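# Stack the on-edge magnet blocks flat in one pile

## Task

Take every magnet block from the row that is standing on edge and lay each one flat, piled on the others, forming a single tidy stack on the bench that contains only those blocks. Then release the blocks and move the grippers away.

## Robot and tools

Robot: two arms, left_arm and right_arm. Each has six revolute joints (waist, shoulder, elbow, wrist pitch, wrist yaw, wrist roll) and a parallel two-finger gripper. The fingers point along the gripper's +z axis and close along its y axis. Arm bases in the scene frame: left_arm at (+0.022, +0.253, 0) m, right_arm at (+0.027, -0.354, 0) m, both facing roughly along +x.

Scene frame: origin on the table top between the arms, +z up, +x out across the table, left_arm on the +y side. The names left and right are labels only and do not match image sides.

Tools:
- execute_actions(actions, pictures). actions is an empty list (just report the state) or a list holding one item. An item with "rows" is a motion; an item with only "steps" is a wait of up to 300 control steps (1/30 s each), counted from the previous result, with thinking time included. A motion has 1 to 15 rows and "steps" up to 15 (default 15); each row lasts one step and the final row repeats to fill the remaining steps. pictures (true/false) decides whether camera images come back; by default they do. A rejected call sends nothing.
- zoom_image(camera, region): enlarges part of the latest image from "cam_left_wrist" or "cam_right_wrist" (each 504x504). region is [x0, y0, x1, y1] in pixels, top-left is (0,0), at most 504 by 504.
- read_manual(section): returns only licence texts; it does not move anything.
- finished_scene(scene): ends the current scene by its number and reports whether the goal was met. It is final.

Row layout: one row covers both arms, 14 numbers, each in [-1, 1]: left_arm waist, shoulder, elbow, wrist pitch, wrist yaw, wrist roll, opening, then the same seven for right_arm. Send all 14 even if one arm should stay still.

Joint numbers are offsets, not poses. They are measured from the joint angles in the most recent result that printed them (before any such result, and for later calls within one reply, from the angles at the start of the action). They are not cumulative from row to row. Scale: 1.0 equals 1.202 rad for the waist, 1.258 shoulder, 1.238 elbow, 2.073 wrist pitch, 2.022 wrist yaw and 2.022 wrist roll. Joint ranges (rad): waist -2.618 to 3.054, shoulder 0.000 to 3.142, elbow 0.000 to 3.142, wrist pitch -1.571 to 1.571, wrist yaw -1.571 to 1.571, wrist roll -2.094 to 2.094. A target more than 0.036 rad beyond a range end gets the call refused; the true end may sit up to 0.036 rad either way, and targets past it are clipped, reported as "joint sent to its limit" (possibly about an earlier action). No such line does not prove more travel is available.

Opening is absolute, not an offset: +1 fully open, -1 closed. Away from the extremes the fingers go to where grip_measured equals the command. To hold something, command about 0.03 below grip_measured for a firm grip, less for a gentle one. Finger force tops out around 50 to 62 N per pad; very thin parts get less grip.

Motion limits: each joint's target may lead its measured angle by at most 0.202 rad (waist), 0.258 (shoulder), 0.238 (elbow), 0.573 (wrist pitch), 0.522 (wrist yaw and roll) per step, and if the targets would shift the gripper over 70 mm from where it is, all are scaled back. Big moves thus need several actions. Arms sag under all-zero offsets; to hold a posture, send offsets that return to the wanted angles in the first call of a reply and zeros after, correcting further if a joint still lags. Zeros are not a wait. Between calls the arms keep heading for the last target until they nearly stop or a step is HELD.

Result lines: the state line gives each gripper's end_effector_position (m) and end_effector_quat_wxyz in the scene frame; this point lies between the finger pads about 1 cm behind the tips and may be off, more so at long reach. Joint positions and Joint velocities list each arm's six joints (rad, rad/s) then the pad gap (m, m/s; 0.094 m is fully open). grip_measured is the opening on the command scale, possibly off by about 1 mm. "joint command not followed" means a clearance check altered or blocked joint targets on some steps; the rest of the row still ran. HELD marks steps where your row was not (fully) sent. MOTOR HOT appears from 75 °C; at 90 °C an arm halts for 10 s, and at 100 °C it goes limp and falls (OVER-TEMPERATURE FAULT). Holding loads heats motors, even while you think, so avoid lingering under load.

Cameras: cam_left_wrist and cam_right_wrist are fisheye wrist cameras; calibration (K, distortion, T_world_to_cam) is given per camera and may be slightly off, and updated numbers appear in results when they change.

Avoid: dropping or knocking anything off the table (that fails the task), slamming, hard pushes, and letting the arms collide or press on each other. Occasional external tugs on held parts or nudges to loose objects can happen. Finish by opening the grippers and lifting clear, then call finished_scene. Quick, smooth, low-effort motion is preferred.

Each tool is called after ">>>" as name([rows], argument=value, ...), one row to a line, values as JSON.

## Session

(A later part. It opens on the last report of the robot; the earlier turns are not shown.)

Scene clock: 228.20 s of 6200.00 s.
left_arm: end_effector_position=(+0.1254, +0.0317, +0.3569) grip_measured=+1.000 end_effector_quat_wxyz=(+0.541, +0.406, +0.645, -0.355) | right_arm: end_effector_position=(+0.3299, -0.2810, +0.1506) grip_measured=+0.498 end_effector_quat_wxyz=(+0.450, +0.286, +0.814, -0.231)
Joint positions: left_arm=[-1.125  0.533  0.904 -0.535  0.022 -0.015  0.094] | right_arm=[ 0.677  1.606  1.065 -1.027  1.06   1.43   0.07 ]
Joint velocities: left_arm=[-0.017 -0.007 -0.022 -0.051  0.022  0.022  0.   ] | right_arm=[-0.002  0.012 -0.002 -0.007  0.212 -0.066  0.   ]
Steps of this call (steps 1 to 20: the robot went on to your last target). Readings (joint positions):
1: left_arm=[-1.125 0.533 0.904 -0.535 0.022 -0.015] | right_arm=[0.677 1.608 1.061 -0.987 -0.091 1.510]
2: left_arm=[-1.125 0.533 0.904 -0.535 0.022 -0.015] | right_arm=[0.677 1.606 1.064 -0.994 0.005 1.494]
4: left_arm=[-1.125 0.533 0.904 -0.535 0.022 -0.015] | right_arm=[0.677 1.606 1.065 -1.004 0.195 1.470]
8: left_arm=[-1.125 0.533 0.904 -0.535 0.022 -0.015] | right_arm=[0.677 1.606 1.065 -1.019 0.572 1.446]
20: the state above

>>> execute_actions([
  {"rows":[[0,0,0,0,0,0,1,-0.02,0.01,0,0.02,0.028,0,0.5],[0,0,0,0,0,0,1,-0.05,0.025,-0.005,0.04,0.028,0,0.5],[0,0,0,0,0,0,1,-0.09,0.043,-0.01,0.06,0.028,0,0.5],[0,0,0,0,0,0,1,-0.135,0.061,-0.015,0.08,0.028,0,0.5],[0,0,0,0,0,0,1,-0.18,0.079,-0.02,0.1,0.028,0,0.5],[0,0,0,0,0,0,1,-0.225,0.097,-0.025,0.12,0.028,0,0.5],[0,0,0,0,0,0,1,-0.27,0.115,-0.03,0.14,0.028,0,0.5],[0,0,0,0,0,0,1,-0.315,0.133,-0.035,0.16,0.028,0,0.5],[0,0,0,0,0,0,1,-0.36,0.151,-0.04,0.18,0.028,0,0.5],[0,0,0,0,0,0,1,-0.405,0.169,-0.045,0.2,0.028,0,0.5],[0,0,0,0,0,0,1,-0.445,0.187,-0.05,0.22,0.028,0,0.5],[0,0,0,0,0,0,1,-0.48,0.205,-0.055,0.235,0.028,0,0.5],[0,0,0,0,0,0,1,-0.508,0.22,-0.059,0.244,0.028,0,0.5],[0,0,0,0,0,0,1,-0.528,0.233,-0.062,0.244,0.028,0,0.5],[0,0,0,0,0,0,1,-0.54,0.243,-0.063,0.244,0.028,0,0.5]]},
], pictures=false)

>>> execute_actions([
  {"steps":15},
])

Scene clock: 236.00 s of 6200.00 s.
left_arm: end_effector_position=(+0.1254, +0.0317, +0.3569) grip_measured=+1.000 end_effector_quat_wxyz=(+0.541, +0.406, +0.645, -0.355) | right_arm: end_effector_position=(+0.3658, -0.4654, +0.0707) grip_measured=+0.498 end_effector_quat_wxyz=(+0.397, +0.533, +0.666, -0.338)
Joint positions: left_arm=[-1.125  0.533  0.904 -0.535  0.022 -0.015  0.094] | right_arm=[ 0.061  1.882  1.014 -0.603  1.095  1.429  0.07 ]
Joint velocities: left_arm=[ 0.002 -0.012 -0.002 -0.037 -0.007 -0.007  0.   ] | right_arm=[-0.911  0.505 -0.178  0.593  0.051 -0.037 -0.   ]
Steps of this call (steps 1 to 30: the robot went on to your last target; steps 31 to 90: nothing new was sent; then 4.30 s passed at rest; steps 91 to 105: all 15 steps of this action). Readings (joint positions):
91: left_arm=[-1.125 0.533 0.904 -0.535 0.022 -0.015] | right_arm=[0.676 1.606 1.065 -1.025 1.094 1.429]
92: left_arm=[-1.125 0.533 0.904 -0.535 0.022 -0.015] | right_arm=[0.670 1.608 1.065 -1.014 1.094 1.429]
94: left_arm=[-1.125 0.533 0.904 -0.535 0.022 -0.015] | right_arm=[0.624 1.626 1.065 -0.971 1.094 1.429]
98: left_arm=[-1.125 0.533 0.904 -0.535 0.022 -0.015] | right_arm=[0.417 1.721 1.061 -0.837 1.095 1.429]
105: the state above

Scene clock: 236.50 s of 6200.00 s.
left_arm: end_effector_position=(+0.1254, +0.0317, +0.3569) grip_measured=+1.000 end_effector_quat_wxyz=(+0.541, +0.406, +0.645, -0.355) | right_arm: end_effector_position=(+0.3654, -0.4795, +0.0590) grip_measured=+0.498 end_effector_quat_wxyz=(+0.398, +0.553, +0.649, -0.338)
Joint positions: left_arm=[-1.125  0.533  0.904 -0.535  0.022 -0.015  0.094] | right_arm=[ 0.017  1.913  0.997 -0.526  1.095  1.429  0.07 ]
Joint velocities: left_arm=[ 0.007 -0.012  0.002 -0.007 -0.037  0.007  0.   ] | right_arm=[-0.017  0.017  0.007 -0.037 -0.022 -0.022 -0.001]
Steps of this call (steps 1 to 15: the robot went on to your last target). Readings (joint positions):
1: left_arm=[-1.125 0.533 0.904 -0.535 0.022 -0.015] | right_arm=[0.035 1.897 1.008 -0.587 1.095 1.429]
2: left_arm=[-1.125 0.533 0.904 -0.535 0.022 -0.015] | right_arm=[0.020 1.906 1.003 -0.576 1.095 1.429]
4: left_arm=[-1.125 0.533 0.904 -0.535 0.022 -0.015] | right_arm=[0.014 1.913 0.998 -0.563 1.095 1.429]
8: left_arm=[-1.125 0.533 0.904 -0.535 0.022 -0.015] | right_arm=[0.017 1.913 0.997 -0.539 1.095 1.429]
15: the state above
camera_calibration (this result's frames):
cam_left_wrist: T_world_to_cam=[[-0.92033, -0.370352, -0.125826, 0.173975], [-0.125261, 0.583809, -0.80217, 0.328729], [0.370543, -0.7225, -0.583688, 0.28799], [0, 0, 0, 1]] pos_world=[0.0945785, 0.0805895, 0.453683]
cam_right_wrist: T_world_to_cam=[[-0.957143, -0.0611302, -0.283092, 0.350844], [0.0559601, 0.920014, -0.387868, 0.458104], [0.284159, -0.387087, -0.877164, -0.11373], [0, 0, 0, 1]] pos_world=[0.34249, -0.444039, 0.177245]

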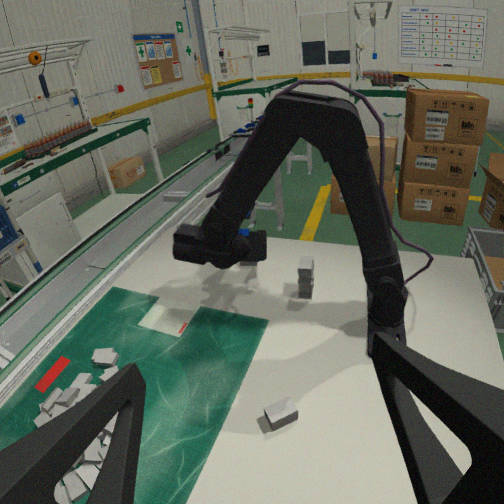

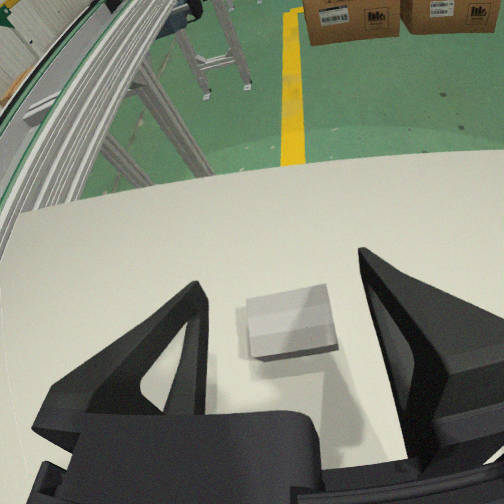

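>>> execute_actions([
  {"rows":[[0,0,0,0,0,0,1,0.016,0.01,-0.012,0.01,0.011,0,0.5],[0,0,0,0,0,0,1,0.016,0.017,-0.016,0.018,0.011,0,0.5],[0,0,0,0,0,0,1,0.016,0.024,-0.02,0.026,0.011,0,0.5],[0,0,0,0,0,0,1,0.016,0.031,-0.023,0.034,0.011,0,0.5],[0,0,0,0,0,0,1,0.016,0.038,-0.026,0.042,0.011,0,0.5],[0,0,0,0,0,0,1,0.016,0.045,-0.029,0.049,0.011,0,0.5],[0,0,0,0,0,0,1,0.016,0.052,-0.032,0.056,0.011,0,0.5],[0,0,0,0,0,0,1,0.016,0.059,-0.035,0.063,0.011,0,0.45],[0,0,0,0,0,0,1,0.016,0.066,-0.038,0.07,0.011,0,0.4],[0,0,0,0,0,0,1,0.016,0.073,-0.04,0.076,0.011,0,0.35],[0,0,0,0,0,0,1,0.016,0.08,-0.042,0.081,0.011,0,0.3],[0,0,0,0,0,0,1,0.016,0.086,-0.044,0.081,0.011,0,0.25],[0,0,0,0,0,0,1,0.016,0.091,-0.046,0.081,0.011,0,0.2],[0,0,0,0,0,0,1,0.016,0.095,-0.047,0.081,0.011,0,0.15],[0,0,0,0,0,0,1,0.016,0.098,-0.048,0.081,0.011,0,0.15]]},
], pictures=false)

>>> execute_actions([
  {"steps":12},
])

>>> zoom_image(camera="cam_right_wrist", region=[160, 160, 412, 412])

Scene clock: 245.17 s of 6200.00 s.
left_arm: end_effector_position=(+0.1254, +0.0317, +0.3569) grip_measured=+1.000 end_effector_quat_wxyz=(+0.541, +0.406, +0.645, -0.355) | right_arm: end_effector_position=(+0.3675, -0.4764, +0.0213) grip_measured=+0.158 end_effector_quat_wxyz=(+0.400, +0.550, +0.652, -0.337)
Joint positions: left_arm=[-1.125  0.533  0.904 -0.535  0.022 -0.015  0.094] | right_arm=[ 0.027  2.02   0.959 -0.382  1.096  1.429  0.054]
Joint velocities: left_arm=[ 0.007 -0.012 -0.017  0.037  0.051  0.022  0.   ] | right_arm=[-0.007  0.149 -0.051  0.037  0.022 -0.007 -0.012]
Steps of this call (steps 1 to 15: the robot went on to your last target; steps 16 to 90: nothing new was sent; then 5.17 s passed at rest; steps 91 to 105: all 15 steps of this action). Readings (joint positions):
91: left_arm=[-1.125 0.533 0.904 -0.535 0.022 -0.015] | right_arm=[0.018 1.913 0.997 -0.522 1.095 1.429]
92: left_arm=[-1.125 0.533 0.904 -0.535 0.022 -0.015] | right_arm=[0.019 1.914 0.997 -0.518 1.095 1.429]
94: left_arm=[-1.125 0.533 0.904 -0.535 0.022 -0.015] | right_arm=[0.023 1.922 0.997 -0.500 1.095 1.429]
98: left_arm=[-1.125 0.533 0.904 -0.535 0.022 -0.015] | right_arm=[0.027 1.956 0.987 -0.448 1.096 1.429]
105: the state above

Scene clock: 245.57 s of 6200.00 s.
left_arm: end_effector_position=(+0.1254, +0.0317, +0.3569) grip_measured=+1.000 end_effector_quat_wxyz=(+0.541, +0.406, +0.645, -0.355) | right_arm: end_effector_position=(+0.3684, -0.4763, +0.0183) grip_measured=+0.152 end_effector_quat_wxyz=(+0.402, +0.551, +0.650, -0.334)
Joint positions: left_arm=[-1.125  0.533  0.904 -0.535  0.022 -0.015  0.094] | right_arm=[ 0.027  2.029  0.955 -0.362  1.096  1.429  0.054]
Joint velocities: left_arm=[-0.012  0.012 -0.027 -0.007  0.007 -0.037  0.   ] | right_arm=[ 0.002  0.007  0.002 -0.022  0.051  0.022  0.   ]
Steps of this call (steps 1 to 12: the robot went on to your last target). Readings (joint positions):
1: left_arm=[-1.125 0.533 0.904 -0.535 0.022 -0.015] | right_arm=[0.027 2.025 0.957 -0.379 1.096 1.429]
2: left_arm=[-1.125 0.533 0.904 -0.535 0.022 -0.015] | right_arm=[0.027 2.028 0.956 -0.376 1.096 1.429]
4: left_arm=[-1.125 0.533 0.904 -0.535 0.022 -0.015] | right_arm=[0.027 2.029 0.955 -0.373 1.096 1.429]
8: left_arm=[-1.125 0.533 0.904 -0.535 0.022 -0.015] | right_arm=[0.027 2.029 0.955 -0.365 1.096 1.429]
12: the state above
camera_calibration (this result's frames):
cam_left_wrist: T_world_to_cam=[[-0.92033, -0.370352, -0.125826, 0.173975], [-0.125261, 0.583809, -0.80217, 0.328729], [0.370543, -0.7225, -0.583688, 0.28799], [0, 0, 0, 1]] pos_world=[0.0945785, 0.0805895, 0.453683]
cam_right_wrist: T_world_to_cam=[[-0.954783, -0.0698866, -0.288972, 0.337441], [0.0500742, 0.920291, -0.388016, 0.441542], [0.293056, -0.384941, -0.875179, -0.151251], [0, 0, 0, 1]] pos_world=[0.344399, -0.440988, 0.136465]

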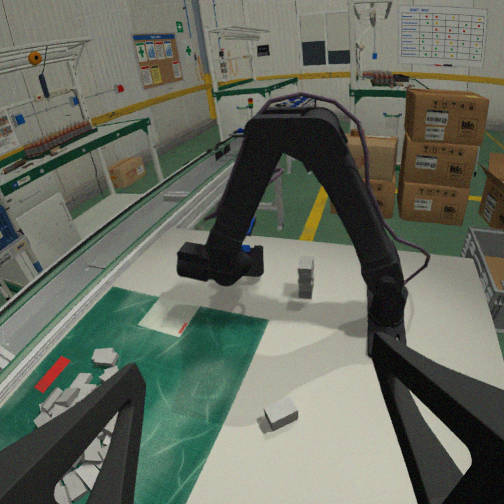

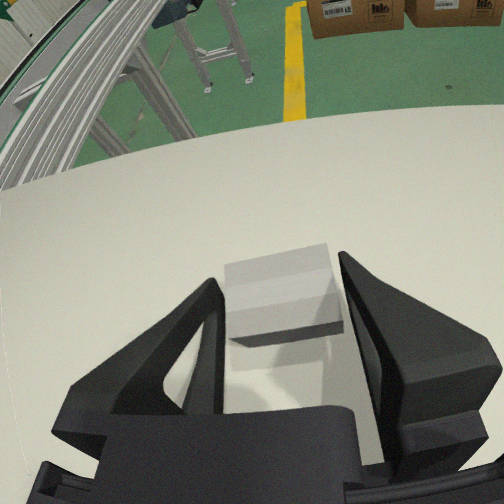

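Region (160, 160, 412, 412) of cam_right_wrist's 504x504 image, scaled by 2.000, with more detail than that image has.

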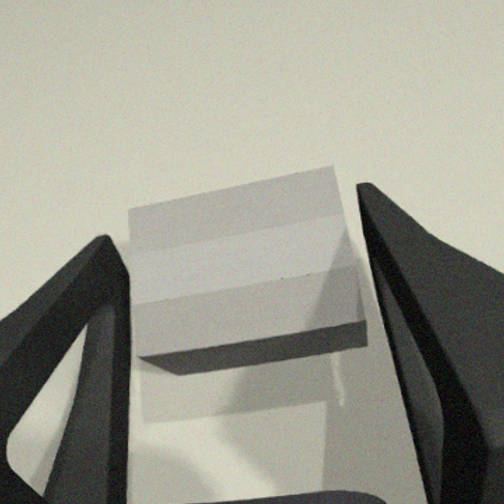

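>>> execute_actions([
  {"rows":[[0,0,0,0,0,0,1,0,0,-0.03,0,0.008,0,0.14],[0,0,0,0,0,0,1,0,0,-0.022,0,0.008,0,0.12],[0,0,0,0,0,0,1,0,0,-0.015,0,0.008,0,0.09],[0,0,0,0,0,0,1,0,0,-0.012,0,0.008,0,0.06],[0,0,0,0,0,0,1,0,0,-0.01,0,0.008,0,0.03],[0,0,0,0,0,0,1,0,0,-0.005,0,0.008,0,0.0],[0,0,0,0,0,0,1,0,0,-0.005,0,0.008,0,-0.02],[0,0,0,0,0,0,1,0,0,-0.005,0,0.008,0,-0.04],[0,0,0,0,0,0,1,0,0,-0.005,0,0.008,0,-0.06],[0,0,0,0,0,0,1,0,0,-0.005,0,0.008,0,-0.08],[0,0,0,0,0,0,1,0,0,-0.005,0,0.008,0,-0.1],[0,0,0,0,0,0,1,0,0,-0.005,0,0.008,0,-0.12],[0,0,0,0,0,0,1,0,0,-0.005,0,0.008,0,-0.14],[0,0,0,0,0,0,1,0,0,-0.005,0,0.008,0,-0.16]]},
], pictures=false)

>>> execute_actions([
  {"rows":[[0,0,0,0,0,0,1,0,-0.012,0.01,0,0.015,0,-0.16],[0,0,0,0,0,0,1,0,-0.018,0.015,0,0.02,0,-0.16],[0,0,0,0,0,0,1,0,-0.023,0.02,-0.004,0.024,0,-0.16],[0,0,0,0,0,0,1,0,-0.028,0.02,-0.008,0.024,0,-0.16],[0,0,0,0,0,0,1,0,-0.033,0.02,-0.012,0.024,0,-0.16],[0,0,0,0,0,0,1,0,-0.038,0.02,-0.016,0.024,0,-0.16],[0,0,0,0,0,0,1,0,-0.044,0.02,-0.02,0.024,0,-0.16],[0,0,0,0,0,0,1,0,-0.05,0.02,-0.024,0.024,0,-0.16],[0,0,0,0,0,0,1,0,-0.055,0.02,-0.027,0.024,0,-0.16],[0,0,0,0,0,0,1,0,-0.06,0.02,-0.03,0.024,0,-0.16]]},
])

>>> zoom_image(camera="cam_right_wrist", region=[160, 160, 412, 412])

Scene clock: 255.27 s of 6200.00 s.
left_arm: end_effector_position=(+0.1254, +0.0317, +0.3569) grip_measured=+1.000 end_effector_quat_wxyz=(+0.541, +0.406, +0.645, -0.355) | right_arm: end_effector_position=(+0.3670, -0.4765, +0.0173) grip_measured=-0.094 end_effector_quat_wxyz=(+0.402, +0.551, +0.650, -0.335)
Joint positions: left_arm=[-1.125  0.533  0.904 -0.535  0.022 -0.015  0.094] | right_arm=[ 0.027  2.029  0.95  -0.358  1.096  1.429  0.043]
Joint velocities: left_arm=[ 0.012  0.002 -0.002 -0.037 -0.066 -0.022  0.   ] | right_arm=[-0.007 -0.007 -0.012  0.037 -0.007 -0.051 -0.001]
Steps of this call (steps 1 to 30: the robot went on to your last target; steps 31 to 90: nothing new was sent; then 6.20 s passed at rest; steps 91 to 105: all 15 steps of this action). Readings (joint positions):
91: left_arm=[-1.125 0.533 0.904 -0.535 0.022 -0.015] | right_arm=[0.027 2.029 0.953 -0.359 1.096 1.429]
92: left_arm=[-1.125 0.533 0.904 -0.535 0.022 -0.015] | right_arm=[0.027 2.029 0.951 -0.358 1.096 1.429]
94: left_arm=[-1.125 0.533 0.904 -0.535 0.022 -0.015] | right_arm=[0.027 2.029 0.950 -0.358 1.096 1.429]
98: left_arm=[-1.125 0.533 0.904 -0.535 0.022 -0.015] | right_arm=[0.027 2.029 0.950 -0.358 1.096 1.429]
105: the state above

Scene clock: 255.77 s of 6200.00 s.
left_arm: end_effector_position=(+0.1254, +0.0317, +0.3569) grip_measured=+1.000 end_effector_quat_wxyz=(+0.541, +0.406, +0.645, -0.355) | right_arm: end_effector_position=(+0.3670, -0.4761, +0.0336) grip_measured=-0.094 end_effector_quat_wxyz=(+0.407, +0.555, +0.647, -0.327)
Joint positions: left_arm=[-1.125  0.533  0.904 -0.535  0.022 -0.015  0.094] | right_arm=[ 0.027  1.971  0.95  -0.395  1.092  1.429  0.043]
Joint velocities: left_arm=[-0.017 -0.002  0.002 -0.007  0.037 -0.037  0.   ] | right_arm=[-0.017 -0.012  0.002 -0.051  0.007  0.037 -0.001]
Steps of this call (steps 1 to 15: all 15 steps of this action). Readings (joint positions):
1: left_arm=[-1.125 0.533 0.904 -0.535 0.022 -0.015] | right_arm=[0.027 2.029 0.950 -0.358 1.096 1.429]
2: left_arm=[-1.125 0.533 0.904 -0.535 0.022 -0.015] | right_arm=[0.027 2.029 0.950 -0.358 1.097 1.429]
4: left_arm=[-1.125 0.533 0.904 -0.535 0.022 -0.015] | right_arm=[0.027 2.026 0.950 -0.359 1.095 1.429]
8: left_arm=[-1.125 0.533 0.904 -0.535 0.022 -0.015] | right_arm=[0.027 2.005 0.950 -0.371 1.092 1.429]
15: the state above
camera_calibration (this result's frames):
cam_left_wrist: T_world_to_cam=[[-0.92033, -0.370352, -0.125826, 0.173975], [-0.125261, 0.583809, -0.80217, 0.328729], [0.370543, -0.7225, -0.583688, 0.28799], [0, 0, 0, 1]] pos_world=[0.0945785, 0.0805895, 0.453683]
cam_right_wrist: T_world_to_cam=[[-0.949101, -0.0686234, -0.307404, 0.339663], [0.0567922, 0.922696, -0.381322, 0.445802], [0.309809, -0.379371, -0.871835, -0.141028], [0, 0, 0, 1]] pos_world=[0.340748, -0.441533, 0.151455]

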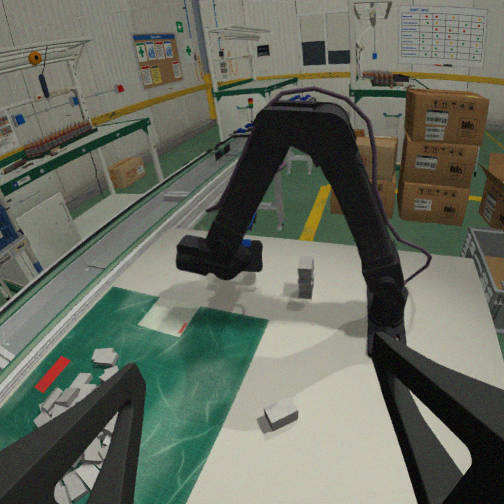

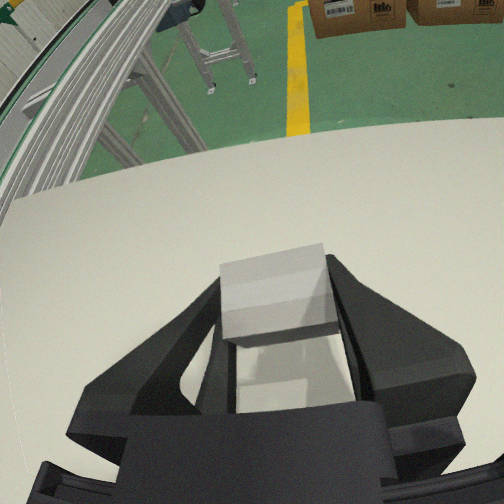

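Region (160, 160, 412, 412) of cam_right_wrist's 504x504 image, scaled by 2.000, with more detail than that image has.

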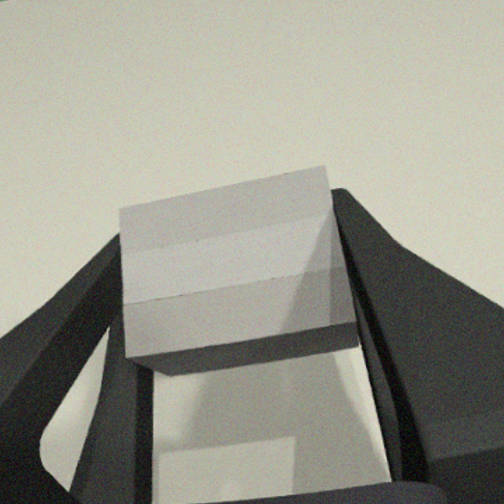

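>>> execute_actions([
  {"rows":[[0,0,0,0,0,0,1,0.015,-0.022,0.028,-0.025,0.02,0,-0.16],[0,0,0,0,0,0,1,0.04,-0.04,0.036,-0.045,0.015,0.005,-0.16],[0,0,0,0,0,0,1,0.075,-0.062,0.045,-0.07,0.01,0.011,-0.16],[0,0,0,0,0,0,1,0.115,-0.084,0.054,-0.095,0,0.017,-0.16],[0,0,0,0,0,0,1,0.155,-0.106,0.063,-0.12,-0.015,0.023,-0.16],[0,0,0,0,0,0,1,0.2,-0.128,0.072,-0.145,-0.03,0.029,-0.16],[0,0,0,0,0,0,1,0.245,-0.15,0.081,-0.17,-0.05,0.035,-0.16],[0,0,0,0,0,0,1,0.29,-0.172,0.09,-0.195,-0.075,0.041,-0.16],[0,0,0,0,0,0,1,0.335,-0.194,0.099,-0.22,-0.1,0.047,-0.16],[0,0,0,0,0,0,1,0.38,-0.216,0.108,-0.245,-0.13,0.053,-0.16],[0,0,0,0,0,0,1,0.42,-0.238,0.117,-0.27,-0.165,0.059,-0.16],[0,0,0,0,0,0,1,0.458,-0.258,0.125,-0.295,-0.205,0.065,-0.16],[0,0,0,0,0,0,1,0.49,-0.275,0.132,-0.315,-0.25,0.07,-0.16],[0,0,0,0,0,0,1,0.517,-0.289,0.137,-0.33,-0.3,0.074,-0.16],[0,0,0,0,0,0,1,0.537,-0.298,0.14,-0.338,-0.788,0.074,-0.16]]},
], pictures=false)

>>> execute_actions([
  {"steps":30},
], pictures=false)

Scene clock: 265.27 s of 6200.00 s.
left_arm: end_effector_position=(+0.1254, +0.0317, +0.3569) grip_measured=+1.000 end_effector_quat_wxyz=(+0.541, +0.406, +0.645, -0.355) | right_arm: end_effector_position=(+0.3332, -0.2335, +0.0986) grip_measured=-0.094 end_effector_quat_wxyz=(+0.319, +0.403, +0.855, -0.074)
Joint positions: left_arm=[-1.125  0.533  0.904 -0.535  0.022 -0.015  0.094] | right_arm=[ 0.628  1.638  1.1   -0.88   0.652  1.536  0.043]
Joint velocities: left_arm=[-0.002 -0.017 -0.002 -0.007 -0.037 -0.037  0.   ] | right_arm=[ 0.979 -0.686  0.232 -1.092 -3.04   0.198  0.   ]
Steps of this call (steps 1 to 15: the robot went on to your last target; steps 16 to 90: nothing new was sent; then 6.00 s passed at rest; steps 91 to 105: all 15 steps of this action). Readings (joint positions):
91: left_arm=[-1.125 0.533 0.904 -0.535 0.022 -0.015] | right_arm=[0.027 1.971 0.950 -0.407 1.091 1.429]
92: left_arm=[-1.125 0.533 0.904 -0.535 0.022 -0.015] | right_arm=[0.030 1.968 0.951 -0.417 1.087 1.430]
94: left_arm=[-1.125 0.533 0.904 -0.535 0.022 -0.015] | right_arm=[0.060 1.946 0.958 -0.467 1.074 1.437]
98: left_arm=[-1.125 0.533 0.904 -0.535 0.022 -0.015] | right_arm=[0.240 1.843 1.002 -0.605 1.010 1.465]
105: the state above

Scene clock: 266.27 s of 6200.00 s.
left_arm: end_effector_position=(+0.1254, +0.0317, +0.3569) grip_measured=+1.000 end_effector_quat_wxyz=(+0.541, +0.406, +0.645, -0.355) | right_arm: end_effector_position=(+0.1684, -0.1066, +0.0904) grip_measured=-0.094 end_effector_quat_wxyz=(-0.215, +0.383, +0.894, +0.093)
Joint positions: left_arm=[-1.125  0.533  0.904 -0.535  0.022 -0.015  0.094] | right_arm=[ 0.681  1.602  1.109 -1.076 -0.472  1.57   0.043]
Joint velocities: left_arm=[ 0.002  0.007  0.002  0.007 -0.007  0.007  0.   ] | right_arm=[-0.017  0.007 -0.017 -0.007 -0.007  0.066 -0.   ]
Steps of this call (steps 1 to 30: the robot went on to your last target). Readings (joint positions):
1: left_arm=[-1.125 0.533 0.904 -0.535 0.022 -0.015] | right_arm=[0.657 1.618 1.106 -0.911 0.547 1.543]
2: left_arm=[-1.125 0.533 0.904 -0.535 0.022 -0.015] | right_arm=[0.674 1.606 1.109 -0.939 0.439 1.548]
4: left_arm=[-1.125 0.533 0.904 -0.535 0.022 -0.015] | right_arm=[0.682 1.601 1.109 -0.986 0.227 1.557]
8: left_arm=[-1.125 0.533 0.904 -0.535 0.022 -0.015] | right_arm=[0.681 1.602 1.109 -1.049 -0.161 1.565]
30: the state above

>>> execute_actions([
  {"rows":[[0,0,0,0,0,0,1,-0.014,0.004,-0.01,0.007,-0.011,0,-0.16],[0,0,0,0,0,0,1,-0.012,0.008,-0.016,0.013,-0.011,0,-0.16],[0,0,0,0,0,0,1,-0.012,0.012,-0.022,0.019,-0.011,0,-0.16],[0,0,0,0,0,0,1,-0.012,0.016,-0.028,0.025,-0.011,0,-0.16],[0,0,0,0,0,0,1,-0.012,0.02,-0.034,0.031,-0.011,0,-0.16],[0,0,0,0,0,0,1,-0.012,0.025,-0.04,0.037,-0.011,0,-0.16],[0,0,0,0,0,0,1,-0.012,0.03,-0.046,0.043,-0.011,0,-0.16],[0,0,0,0,0,0,1,-0.012,0.035,-0.052,0.049,-0.011,0,-0.16],[0,0,0,0,0,0,1,-0.012,0.04,-0.058,0.055,-0.011,0,-0.16],[0,0,0,0,0,0,1,-0.012,0.044,-0.063,0.06,-0.011,0,-0.16],[0,0,0,0,0,0,1,-0.012,0.047,-0.068,0.063,-0.011,0,-0.16],[0,0,0,0,0,0,1,-0.012,0.05,-0.072,0.063,-0.011,0,-0.16],[0,0,0,0,0,0,1,-0.012,0.052,-0.074,0.063,-0.011,0,-0.16]]},
], pictures=false)

>>> execute_actions([
  {"steps":14},
])

>>> zoom_image(camera="cam_right_wrist", region=[190, 160, 358, 328])

>>> zoom_image(camera="cam_left_wrist", region=[240, 360, 324, 444])

Scene clock: 276.07 s of 6200.00 s.
left_arm: end_effector_position=(+0.1254, +0.0317, +0.3569) grip_measured=+1.000 end_effector_quat_wxyz=(+0.541, +0.406, +0.645, -0.355) | right_arm: end_effector_position=(+0.1664, -0.1094, +0.0536) grip_measured=-0.094 end_effector_quat_wxyz=(-0.223, +0.389, +0.891, +0.076)
Joint positions: left_arm=[-1.125  0.533  0.904 -0.535  0.022 -0.015  0.094] | right_arm=[ 0.678  1.67   1.026 -0.966 -0.474  1.57   0.043]
Joint velocities: left_arm=[ 0.007 -0.007 -0.007 -0.007  0.022  0.066  0.   ] | right_arm=[-0.002  0.046 -0.046  0.066  0.007 -0.051 -0.   ]
Steps of this call (steps 1 to 15: the robot went on to your last target; steps 16 to 90: nothing new was sent; then 6.30 s passed at rest; steps 91 to 105: all 15 steps of this action). Readings (joint positions):
91: left_arm=[-1.125 0.533 0.904 -0.535 0.022 -0.015] | right_arm=[0.680 1.602 1.109 -1.075 -0.474 1.570]
92: left_arm=[-1.125 0.533 0.904 -0.535 0.022 -0.015] | right_arm=[0.680 1.603 1.109 -1.073 -0.474 1.570]
94: left_arm=[-1.125 0.533 0.904 -0.535 0.022 -0.015] | right_arm=[0.678 1.607 1.103 -1.058 -0.474 1.570]
98: left_arm=[-1.125 0.533 0.904 -0.535 0.022 -0.015] | right_arm=[0.678 1.630 1.072 -1.019 -0.474 1.570]
105: the state above

Scene clock: 276.53 s of 6200.00 s.
left_arm: end_effector_position=(+0.1254, +0.0317, +0.3569) grip_measured=+1.000 end_effector_quat_wxyz=(+0.541, +0.406, +0.645, -0.355) | right_arm: end_effector_position=(+0.1690, -0.1069, +0.0529) grip_measured=-0.094 end_effector_quat_wxyz=(-0.220, +0.387, +0.892, +0.083)
Joint positions: left_arm=[-1.125  0.533  0.904 -0.535  0.022 -0.015  0.094] | right_arm=[ 0.678  1.671  1.025 -0.947 -0.474  1.57   0.043]
Joint velocities: left_arm=[ 0.007 -0.002 -0.012 -0.051 -0.022 -0.022  0.   ] | right_arm=[ 0.002 -0.017  0.012 -0.037  0.007 -0.051 -0.   ]
Steps of this call (steps 1 to 14: the robot went on to your last target). Readings (joint positions):
1: left_arm=[-1.125 0.533 0.904 -0.535 0.022 -0.015] | right_arm=[0.678 1.671 1.025 -0.963 -0.474 1.570]
2: left_arm=[-1.125 0.533 0.904 -0.535 0.022 -0.015] | right_arm=[0.678 1.671 1.025 -0.961 -0.474 1.570]
4: left_arm=[-1.125 0.533 0.904 -0.535 0.022 -0.015] | right_arm=[0.678 1.671 1.025 -0.955 -0.474 1.570]
8: left_arm=[-1.125 0.533 0.904 -0.535 0.022 -0.015] | right_arm=[0.678 1.671 1.025 -0.950 -0.474 1.570]
14: the state above
camera_calibration (this result's frames):
cam_left_wrist: T_world_to_cam=[[-0.92033, -0.370352, -0.125826, 0.173975], [-0.125261, 0.583809, -0.80217, 0.328729], [0.370543, -0.7225, -0.583688, 0.28799], [0, 0, 0, 1]] pos_world=[0.0945785, 0.0805895, 0.453683]
cam_right_wrist: T_world_to_cam=[[-0.885287, -0.450684, 0.114674, 0.109071], [-0.104646, 0.433323, 0.895142, 0.0312009], [-0.453118, 0.780458, -0.430778, 0.306859], [0, 0, 0, 1]] pos_world=[0.238868, -0.203854, 0.0917511]

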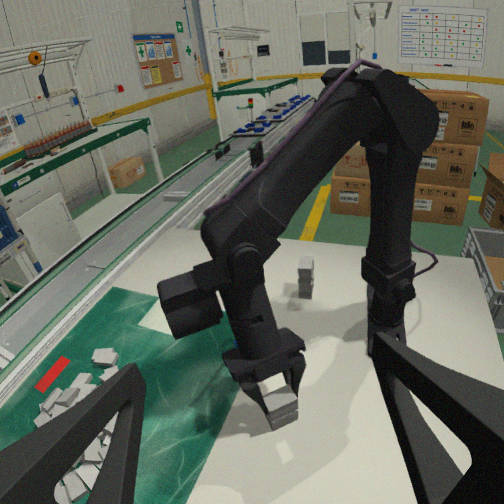

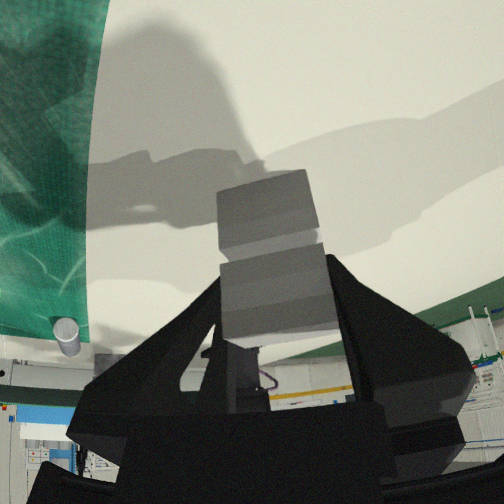

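Region (190, 160, 358, 328) of cam_right_wrist's 504x504 image, scaled by 3.000, with more detail than that image has.

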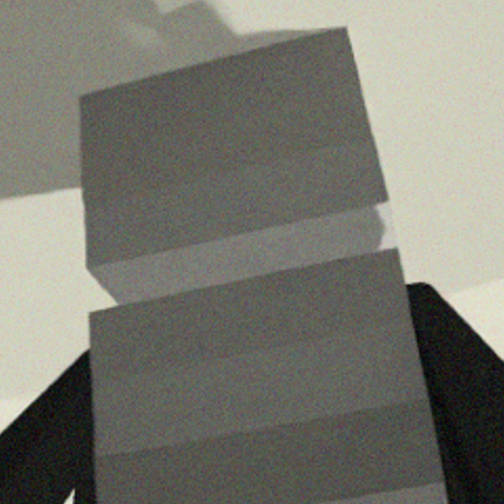

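Region (240, 360, 324, 444) of cam_left_wrist's 504x504 image, scaled by 6.000, with more detail than that image has.

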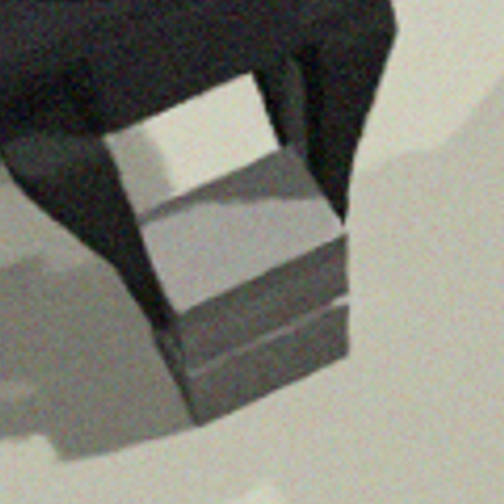

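>>> execute_actions([
  {"rows":[[0,0,0,0,0,0,1,-0.005,0.005,0,0.003,-0.008,0,-0.16],[0,0,0,0,0,0,1,-0.005,0.008,0,0.004,-0.008,0,-0.16],[0,0,0,0,0,0,1,-0.005,0.01,0,0.005,-0.008,0,-0.16],[0,0,0,0,0,0,1,-0.005,0.012,0,0.005,-0.008,0,-0.16],[0,0,0,0,0,0,1,-0.005,0.014,0,0.005,-0.008,0,-0.16],[0,0,0,0,0,0,1,-0.005,0.015,0,0.005,-0.008,0,-0.16]]},
])

>>> zoom_image(camera="cam_right_wrist", region=[190, 160, 358, 328])

Scene clock: 282.83 s of 6200.00 s.
left_arm: end_effector_position=(+0.1254, +0.0317, +0.3569) grip_measured=+1.000 end_effector_quat_wxyz=(+0.541, +0.406, +0.645, -0.355) | right_arm: end_effector_position=(+0.1695, -0.1065, +0.0482) grip_measured=-0.094 end_effector_quat_wxyz=(-0.222, +0.388, +0.891, +0.078)
Joint positions: left_arm=[-1.125  0.533  0.904 -0.535  0.022 -0.015  0.094] | right_arm=[ 0.678  1.689  1.025 -0.939 -0.474  1.57   0.043]
Joint velocities: left_arm=[ 0.012 -0.012 -0.012 -0.051  0.022 -0.051  0.   ] | right_arm=[-0.007  0.022 -0.017  0.037  0.007  0.066  0.   ]
Steps of this call (steps 1 to 30: the robot went on to your last target; steps 31 to 90: nothing new was sent; then 2.80 s passed at rest; steps 91 to 105: all 15 steps of this action). Readings (joint positions):
91: left_arm=[-1.125 0.533 0.904 -0.535 0.022 -0.015] | right_arm=[0.678 1.671 1.025 -0.947 -0.474 1.570]
92: left_arm=[-1.125 0.533 0.904 -0.535 0.022 -0.015] | right_arm=[0.678 1.672 1.025 -0.947 -0.474 1.570]
94: left_arm=[-1.125 0.533 0.904 -0.535 0.022 -0.015] | right_arm=[0.678 1.676 1.025 -0.944 -0.474 1.570]
98: left_arm=[-1.125 0.533 0.904 -0.535 0.022 -0.015] | right_arm=[0.678 1.688 1.025 -0.941 -0.474 1.570]
105: the state above
camera_calibration (this result's frames):
cam_left_wrist: T_world_to_cam=[[-0.92033, -0.370352, -0.125826, 0.173975], [-0.125261, 0.583809, -0.80217, 0.328729], [0.370543, -0.7225, -0.583688, 0.28799], [0, 0, 0, 1]] pos_world=[0.0945785, 0.0805895, 0.453683]
cam_right_wrist: T_world_to_cam=[[-0.884426, -0.449872, 0.124123, 0.109734], [-0.0981955, 0.439407, 0.892905, 0.0349117], [-0.456233, 0.77752, -0.432798, 0.305013], [0, 0, 0, 1]] pos_world=[0.239637, -0.203128, 0.0872159]

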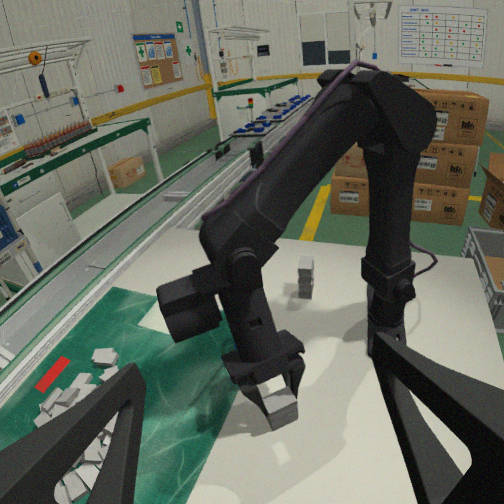

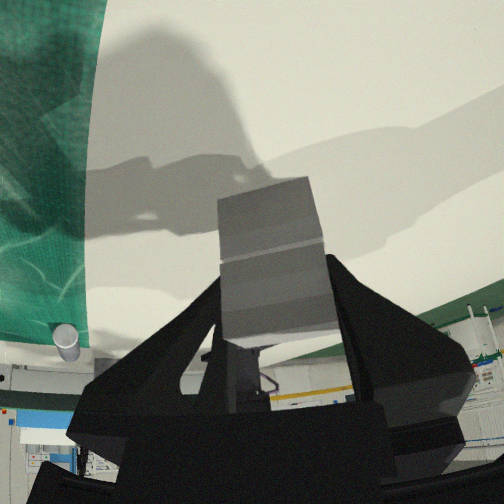

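Region (190, 160, 358, 328) of cam_right_wrist's 504x504 image, scaled by 3.000, with more detail than that image has.

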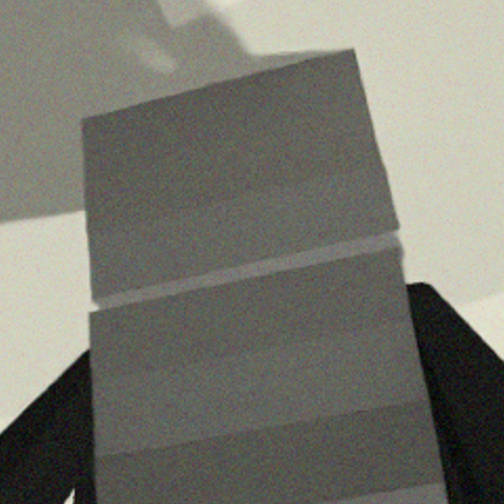

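>>> execute_actions([
  {"rows":[[0,0,0,0,0,0,1,-0.005,0.006,0,0,-0.005,0,-0.16],[0,0,0,0,0,0,1,-0.005,0.008,0,0,-0.005,0,-0.16],[0,0,0,0,0,0,1,-0.005,0.01,0,0,-0.005,0,-0.16],[0,0,0,0,0,0,1,-0.005,0.011,0,0,-0.005,0,-0.16]],"steps":12},
])

>>> zoom_image(camera="cam_right_wrist", region=[190, 160, 358, 328])

Scene clock: 287.00 s of 6200.00 s.
left_arm: end_effector_position=(+0.1254, +0.0317, +0.3569) grip_measured=+1.000 end_effector_quat_wxyz=(+0.541, +0.406, +0.645, -0.355) | right_arm: end_effector_position=(+0.1693, -0.1068, +0.0464) grip_measured=-0.094 end_effector_quat_wxyz=(-0.223, +0.389, +0.891, +0.075)
Joint positions: left_arm=[-1.125  0.533  0.904 -0.535  0.022 -0.015  0.094] | right_arm=[ 0.678  1.696  1.025 -0.939 -0.473  1.57   0.043]
Joint velocities: left_arm=[ 0.032 -0.022  0.007 -0.007 -0.095  0.051  0.   ] | right_arm=[-0.012  0.007 -0.022  0.022  0.051  0.051 -0.   ]
Steps of this call (steps 1 to 15: the robot went on to your last target; steps 16 to 90: nothing new was sent; then 0.77 s passed at rest; steps 91 to 102: all 12 steps of this action). Readings (joint positions):
91: left_arm=[-1.125 0.533 0.904 -0.535 0.022 -0.015] | right_arm=[0.678 1.689 1.025 -0.939 -0.473 1.570]
92: left_arm=[-1.125 0.533 0.904 -0.535 0.022 -0.015] | right_arm=[0.678 1.690 1.025 -0.939 -0.473 1.570]
94: left_arm=[-1.125 0.533 0.904 -0.535 0.022 -0.015] | right_arm=[0.678 1.694 1.025 -0.939 -0.473 1.570]
98: left_arm=[-1.125 0.533 0.904 -0.535 0.022 -0.015] | right_arm=[0.678 1.696 1.025 -0.939 -0.473 1.570]
102: the state above
camera_calibration (this result's frames):
cam_left_wrist: T_world_to_cam=[[-0.92033, -0.370352, -0.125826, 0.173975], [-0.125261, 0.583809, -0.80217, 0.328729], [0.370543, -0.7225, -0.583688, 0.28799], [0, 0, 0, 1]] pos_world=[0.0945785, 0.0805895, 0.453683]
cam_right_wrist: T_world_to_cam=[[-0.883853, -0.449283, 0.130188, 0.10927], [-0.0942262, 0.443623, 0.891247, 0.0364664], [-0.458176, 0.775464, -0.434431, 0.304566], [0, 0, 0, 1]] pos_world=[0.23956, -0.203264, 0.0855867]

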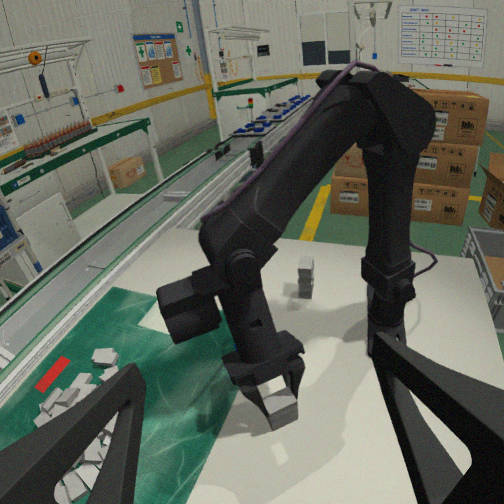

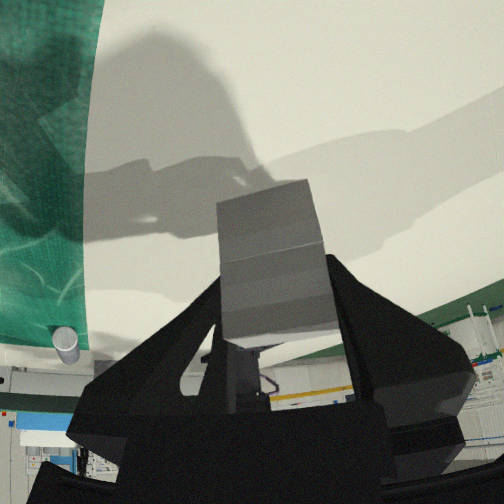

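Region (190, 160, 358, 328) of cam_right_wrist's 504x504 image, scaled by 3.000, with more detail than that image has.

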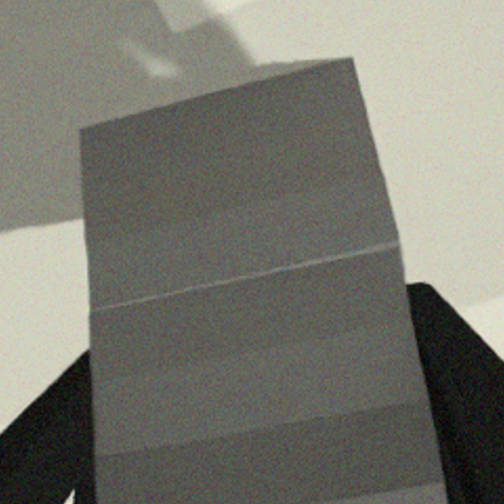

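>>> execute_actions([
  {"rows":[[0,0,0,0,0,0,1,0,0.002,0,0,-0.003,0,-0.13],[0,0,0,0,0,0,1,0,0,0,0,-0.002,0,-0.11],[0,0,0,0,0,0,1,0,0,0,0,-0.002,0,-0.1],[0,0,0,0,0,0,1,0,0,0,0,-0.002,0,-0.095],[0,0,0,0,0,0,1,0,0,0,0,-0.002,0,-0.085],[0,0,0,0,0,0,1,0,0,0,0,-0.002,0,-0.07],[0,0,0,0,0,0,1,0,0,0,0,-0.002,0,0],[0,0,0,0,0,0,1,0,0,0,0,-0.002,0,0.15],[0,0,0,0,0,0,1,0,0,0,0,-0.002,0,0.3],[0,0,0,0,0,0,1,0,0,0,0,-0.002,0,0.5],[0,0,0,0,0,0,1,0,0,0,0,-0.002,0,0.65]],"steps":13},
])

>>> execute_actions([
  {"rows":[[0,0,0,0,0,0,1,0,-0.014,0.02,-0.018,-0.002,0,0.65],[0,0,0,0,0,0,1,0,-0.022,0.03,-0.03,-0.002,0,0.65],[0,0,0,0,0,0,1,0,-0.03,0.04,-0.04,-0.002,0,0.65],[0,0,0,0,0,0,1,0,-0.038,0.05,-0.05,-0.002,0,0.65],[0,0,0,0,0,0,1,0,-0.046,0.06,-0.06,-0.002,0,0.65],[0,0,0,0,0,0,1,0,-0.054,0.07,-0.07,-0.002,0,0.65],[0,0,0,0,0,0,1,0,-0.062,0.08,-0.08,-0.002,0,0.65],[0,0,0,0,0,0,1,0,-0.07,0.09,-0.09,0,0,0.65],[0,0,0,0,0,0,1,0,-0.08,0.105,-0.1,0.02,0,0.65],[0,0,0,0,0,0,1,0,-0.1,0.12,-0.115,0.05,0,0.65],[0,0,0,0,0,0,1,0,-0.125,0.14,-0.13,0.08,0,0.65],[0,0,0,0,0,0,1,-0.02,-0.155,0.16,-0.145,0.11,0,0.65],[0,0,0,0,0,0,1,-0.05,-0.19,0.18,-0.16,0.15,0,0.65],[0,0,0,0,0,0,1,-0.09,-0.23,0.2,-0.18,0.19,0,0.65],[0,0,0,0,0,0,1,-0.2,-0.38,0.26,-0.22,0.25,0,0.65]]},
], pictures=false)

>>> execute_actions([
  {"steps":15},
])

>>> zoom_image(camera="cam_left_wrist", region=[240, 360, 324, 444])

Scene clock: 297.37 s of 6200.00 s.
left_arm: end_effector_position=(+0.1254, +0.0317, +0.3569) grip_measured=+1.000 end_effector_quat_wxyz=(+0.541, +0.406, +0.645, -0.355) | right_arm: end_effector_position=(+0.1693, -0.1067, +0.0464) grip_measured=+0.643 end_effector_quat_wxyz=(-0.223, +0.389, +0.891, +0.076)
Joint positions: left_arm=[-1.125  0.533  0.904 -0.535  0.022 -0.015  0.094] | right_arm=[ 0.678  1.696  1.025 -0.938 -0.474  1.57   0.077]
Joint velocities: left_arm=[-0.017  0.012 -0.007  0.037  0.066 -0.037  0.   ] | right_arm=[0.002 0.017 0.007 0.051 0.037 0.007 0.009]
Steps of this call (steps 1 to 15: the robot went on to your last target; steps 16 to 90: nothing new was sent; then 6.93 s passed at rest; steps 91 to 103: all 13 steps of this action). Readings (joint positions):
91: left_arm=[-1.125 0.533 0.904 -0.535 0.022 -0.015] | right_arm=[0.678 1.696 1.025 -0.939 -0.473 1.570]
92: left_arm=[-1.125 0.533 0.904 -0.535 0.022 -0.015] | right_arm=[0.678 1.696 1.025 -0.939 -0.473 1.570]
94: left_arm=[-1.125 0.533 0.904 -0.535 0.022 -0.015] | right_arm=[0.678 1.696 1.025 -0.939 -0.473 1.570]
98: left_arm=[-1.125 0.533 0.904 -0.535 0.022 -0.015] | right_arm=[0.678 1.696 1.025 -0.939 -0.474 1.570]
103: the state above
camera_calibration (this result's frames):
cam_left_wrist: T_world_to_cam=[[-0.92033, -0.370352, -0.125826, 0.173975], [-0.125261, 0.583809, -0.80217, 0.328729], [0.370543, -0.7225, -0.583688, 0.28799], [0, 0, 0, 1]] pos_world=[0.0945785, 0.0805895, 0.453683]
cam_right_wrist: T_world_to_cam=[[-0.883862, -0.44934, 0.129932, 0.109341], [-0.0942338, 0.443144, 0.891484, 0.0363368], [-0.458158, 0.775705, -0.434021, 0.304511], [0, 0, 0, 1]] pos_world=[0.239581, -0.203181, 0.0855633]

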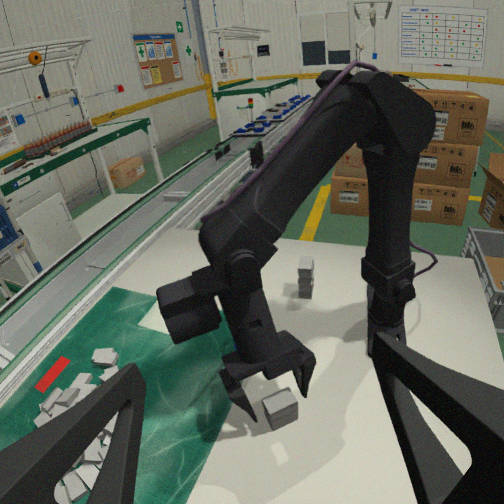

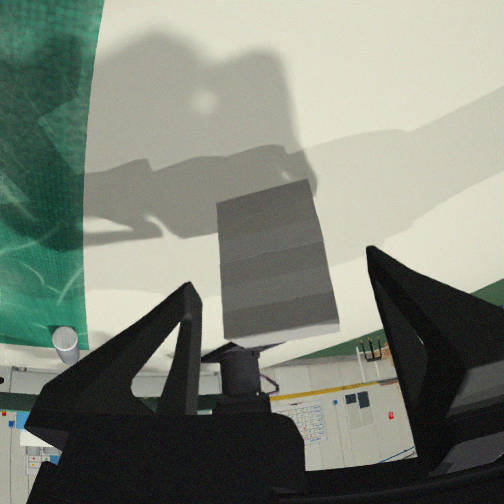

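Scene clock: 297.87 s of 6200.00 s.
left_arm: end_effector_position=(+0.1254, +0.0317, +0.3569) grip_measured=+1.000 end_effector_quat_wxyz=(+0.541, +0.406, +0.645, -0.355) | right_arm: end_effector_position=(+0.2046, -0.1327, +0.1361) grip_measured=+0.648 end_effector_quat_wxyz=(-0.106, +0.404, +0.901, +0.118)
Joint positions: left_arm=[-1.125  0.533  0.904 -0.535  0.022 -0.015  0.094] | right_arm=[ 0.63   1.482  1.216 -1.179 -0.293  1.57   0.077]
Joint velocities: left_arm=[ 0.027 -0.012 -0.017 -0.037 -0.095 -0.022  0.   ] | right_arm=[-0.882 -1.165  0.559 -0.447  0.916  0.007 -0.001]
Steps of this call (steps 1 to 15: all 15 steps of this action). Readings (joint positions):
1: left_arm=[-1.125 0.533 0.904 -0.535 0.022 -0.015] | right_arm=[0.678 1.696 1.025 -0.939 -0.474 1.570]
2: left_arm=[-1.125 0.533 0.904 -0.535 0.022 -0.015] | right_arm=[0.678 1.696 1.026 -0.945 -0.474 1.570]
4: left_arm=[-1.125 0.533 0.904 -0.535 0.022 -0.015] | right_arm=[0.678 1.688 1.037 -0.970 -0.474 1.570]
8: left_arm=[-1.125 0.533 0.904 -0.535 0.022 -0.015] | right_arm=[0.678 1.646 1.087 -1.033 -0.474 1.570]
15: the state above

Scene clock: 298.37 s of 6200.00 s.
left_arm: end_effector_position=(+0.1254, +0.0317, +0.3569) grip_measured=+1.000 end_effector_quat_wxyz=(+0.541, +0.406, +0.645, -0.355) | right_arm: end_effector_position=(+0.2402, -0.2319, +0.2239) grip_measured=+0.648 end_effector_quat_wxyz=(+0.087, +0.495, +0.852, +0.146)
Joint positions: left_arm=[-1.125  0.533  0.904 -0.535  0.022 -0.015  0.094] | right_arm=[ 0.44   1.213  1.346 -1.362  0.004  1.57   0.077]
Joint velocities: left_arm=[-0.007  0.007  0.002 -0.022 -0.007 -0.022  0.   ] | right_arm=[ 0.007 -0.002  0.012 -0.066  0.066 -0.051 -0.   ]
Steps of this call (steps 1 to 15: the robot went on to your last target). Readings (joint positions):
1: left_arm=[-1.125 0.533 0.904 -0.535 0.022 -0.015] | right_arm=[0.596 1.439 1.235 -1.193 -0.263 1.570]
2: left_arm=[-1.125 0.533 0.904 -0.535 0.022 -0.015] | right_arm=[0.560 1.395 1.254 -1.207 -0.230 1.570]
4: left_arm=[-1.125 0.533 0.904 -0.535 0.022 -0.015] | right_arm=[0.491 1.307 1.294 -1.244 -0.154 1.570]
8: left_arm=[-1.125 0.533 0.904 -0.535 0.022 -0.015] | right_arm=[0.440 1.200 1.346 -1.316 -0.042 1.570]
15: the state above
camera_calibration (this result's frames):
cam_left_wrist: T_world_to_cam=[[-0.92033, -0.370352, -0.125826, 0.173975], [-0.125261, 0.583809, -0.80217, 0.328729], [0.370543, -0.7225, -0.583688, 0.28799], [0, 0, 0, 1]] pos_world=[0.0945785, 0.0805895, 0.453683]
cam_right_wrist: T_world_to_cam=[[-0.912705, -0.185809, -0.363929, 0.27134], [-0.392252, 0.647951, 0.652915, 0.112842], [0.11449, 0.738671, -0.664272, 0.416531], [0, 0, 0, 1]] pos_world=[0.244227, -0.330378, 0.301762]

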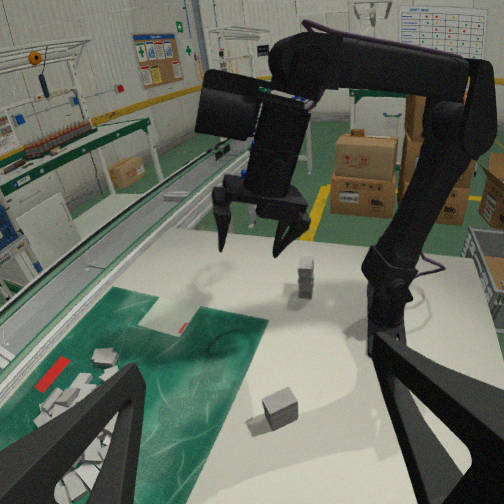

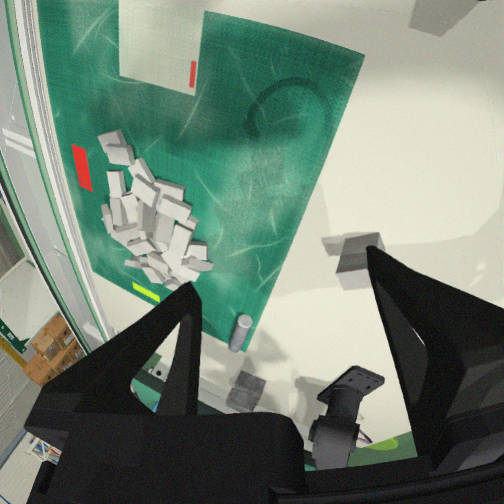

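Region (240, 360, 324, 444) of cam_left_wrist's 504x504 image, scaled by 6.000, with more detail than that image has.

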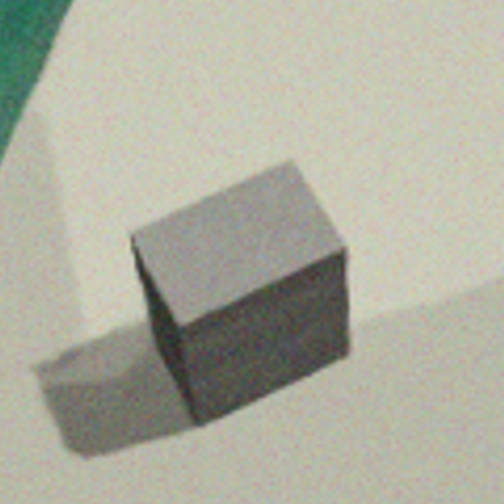

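>>> finished_scene(scene=2)

The scene is finished: the task was done.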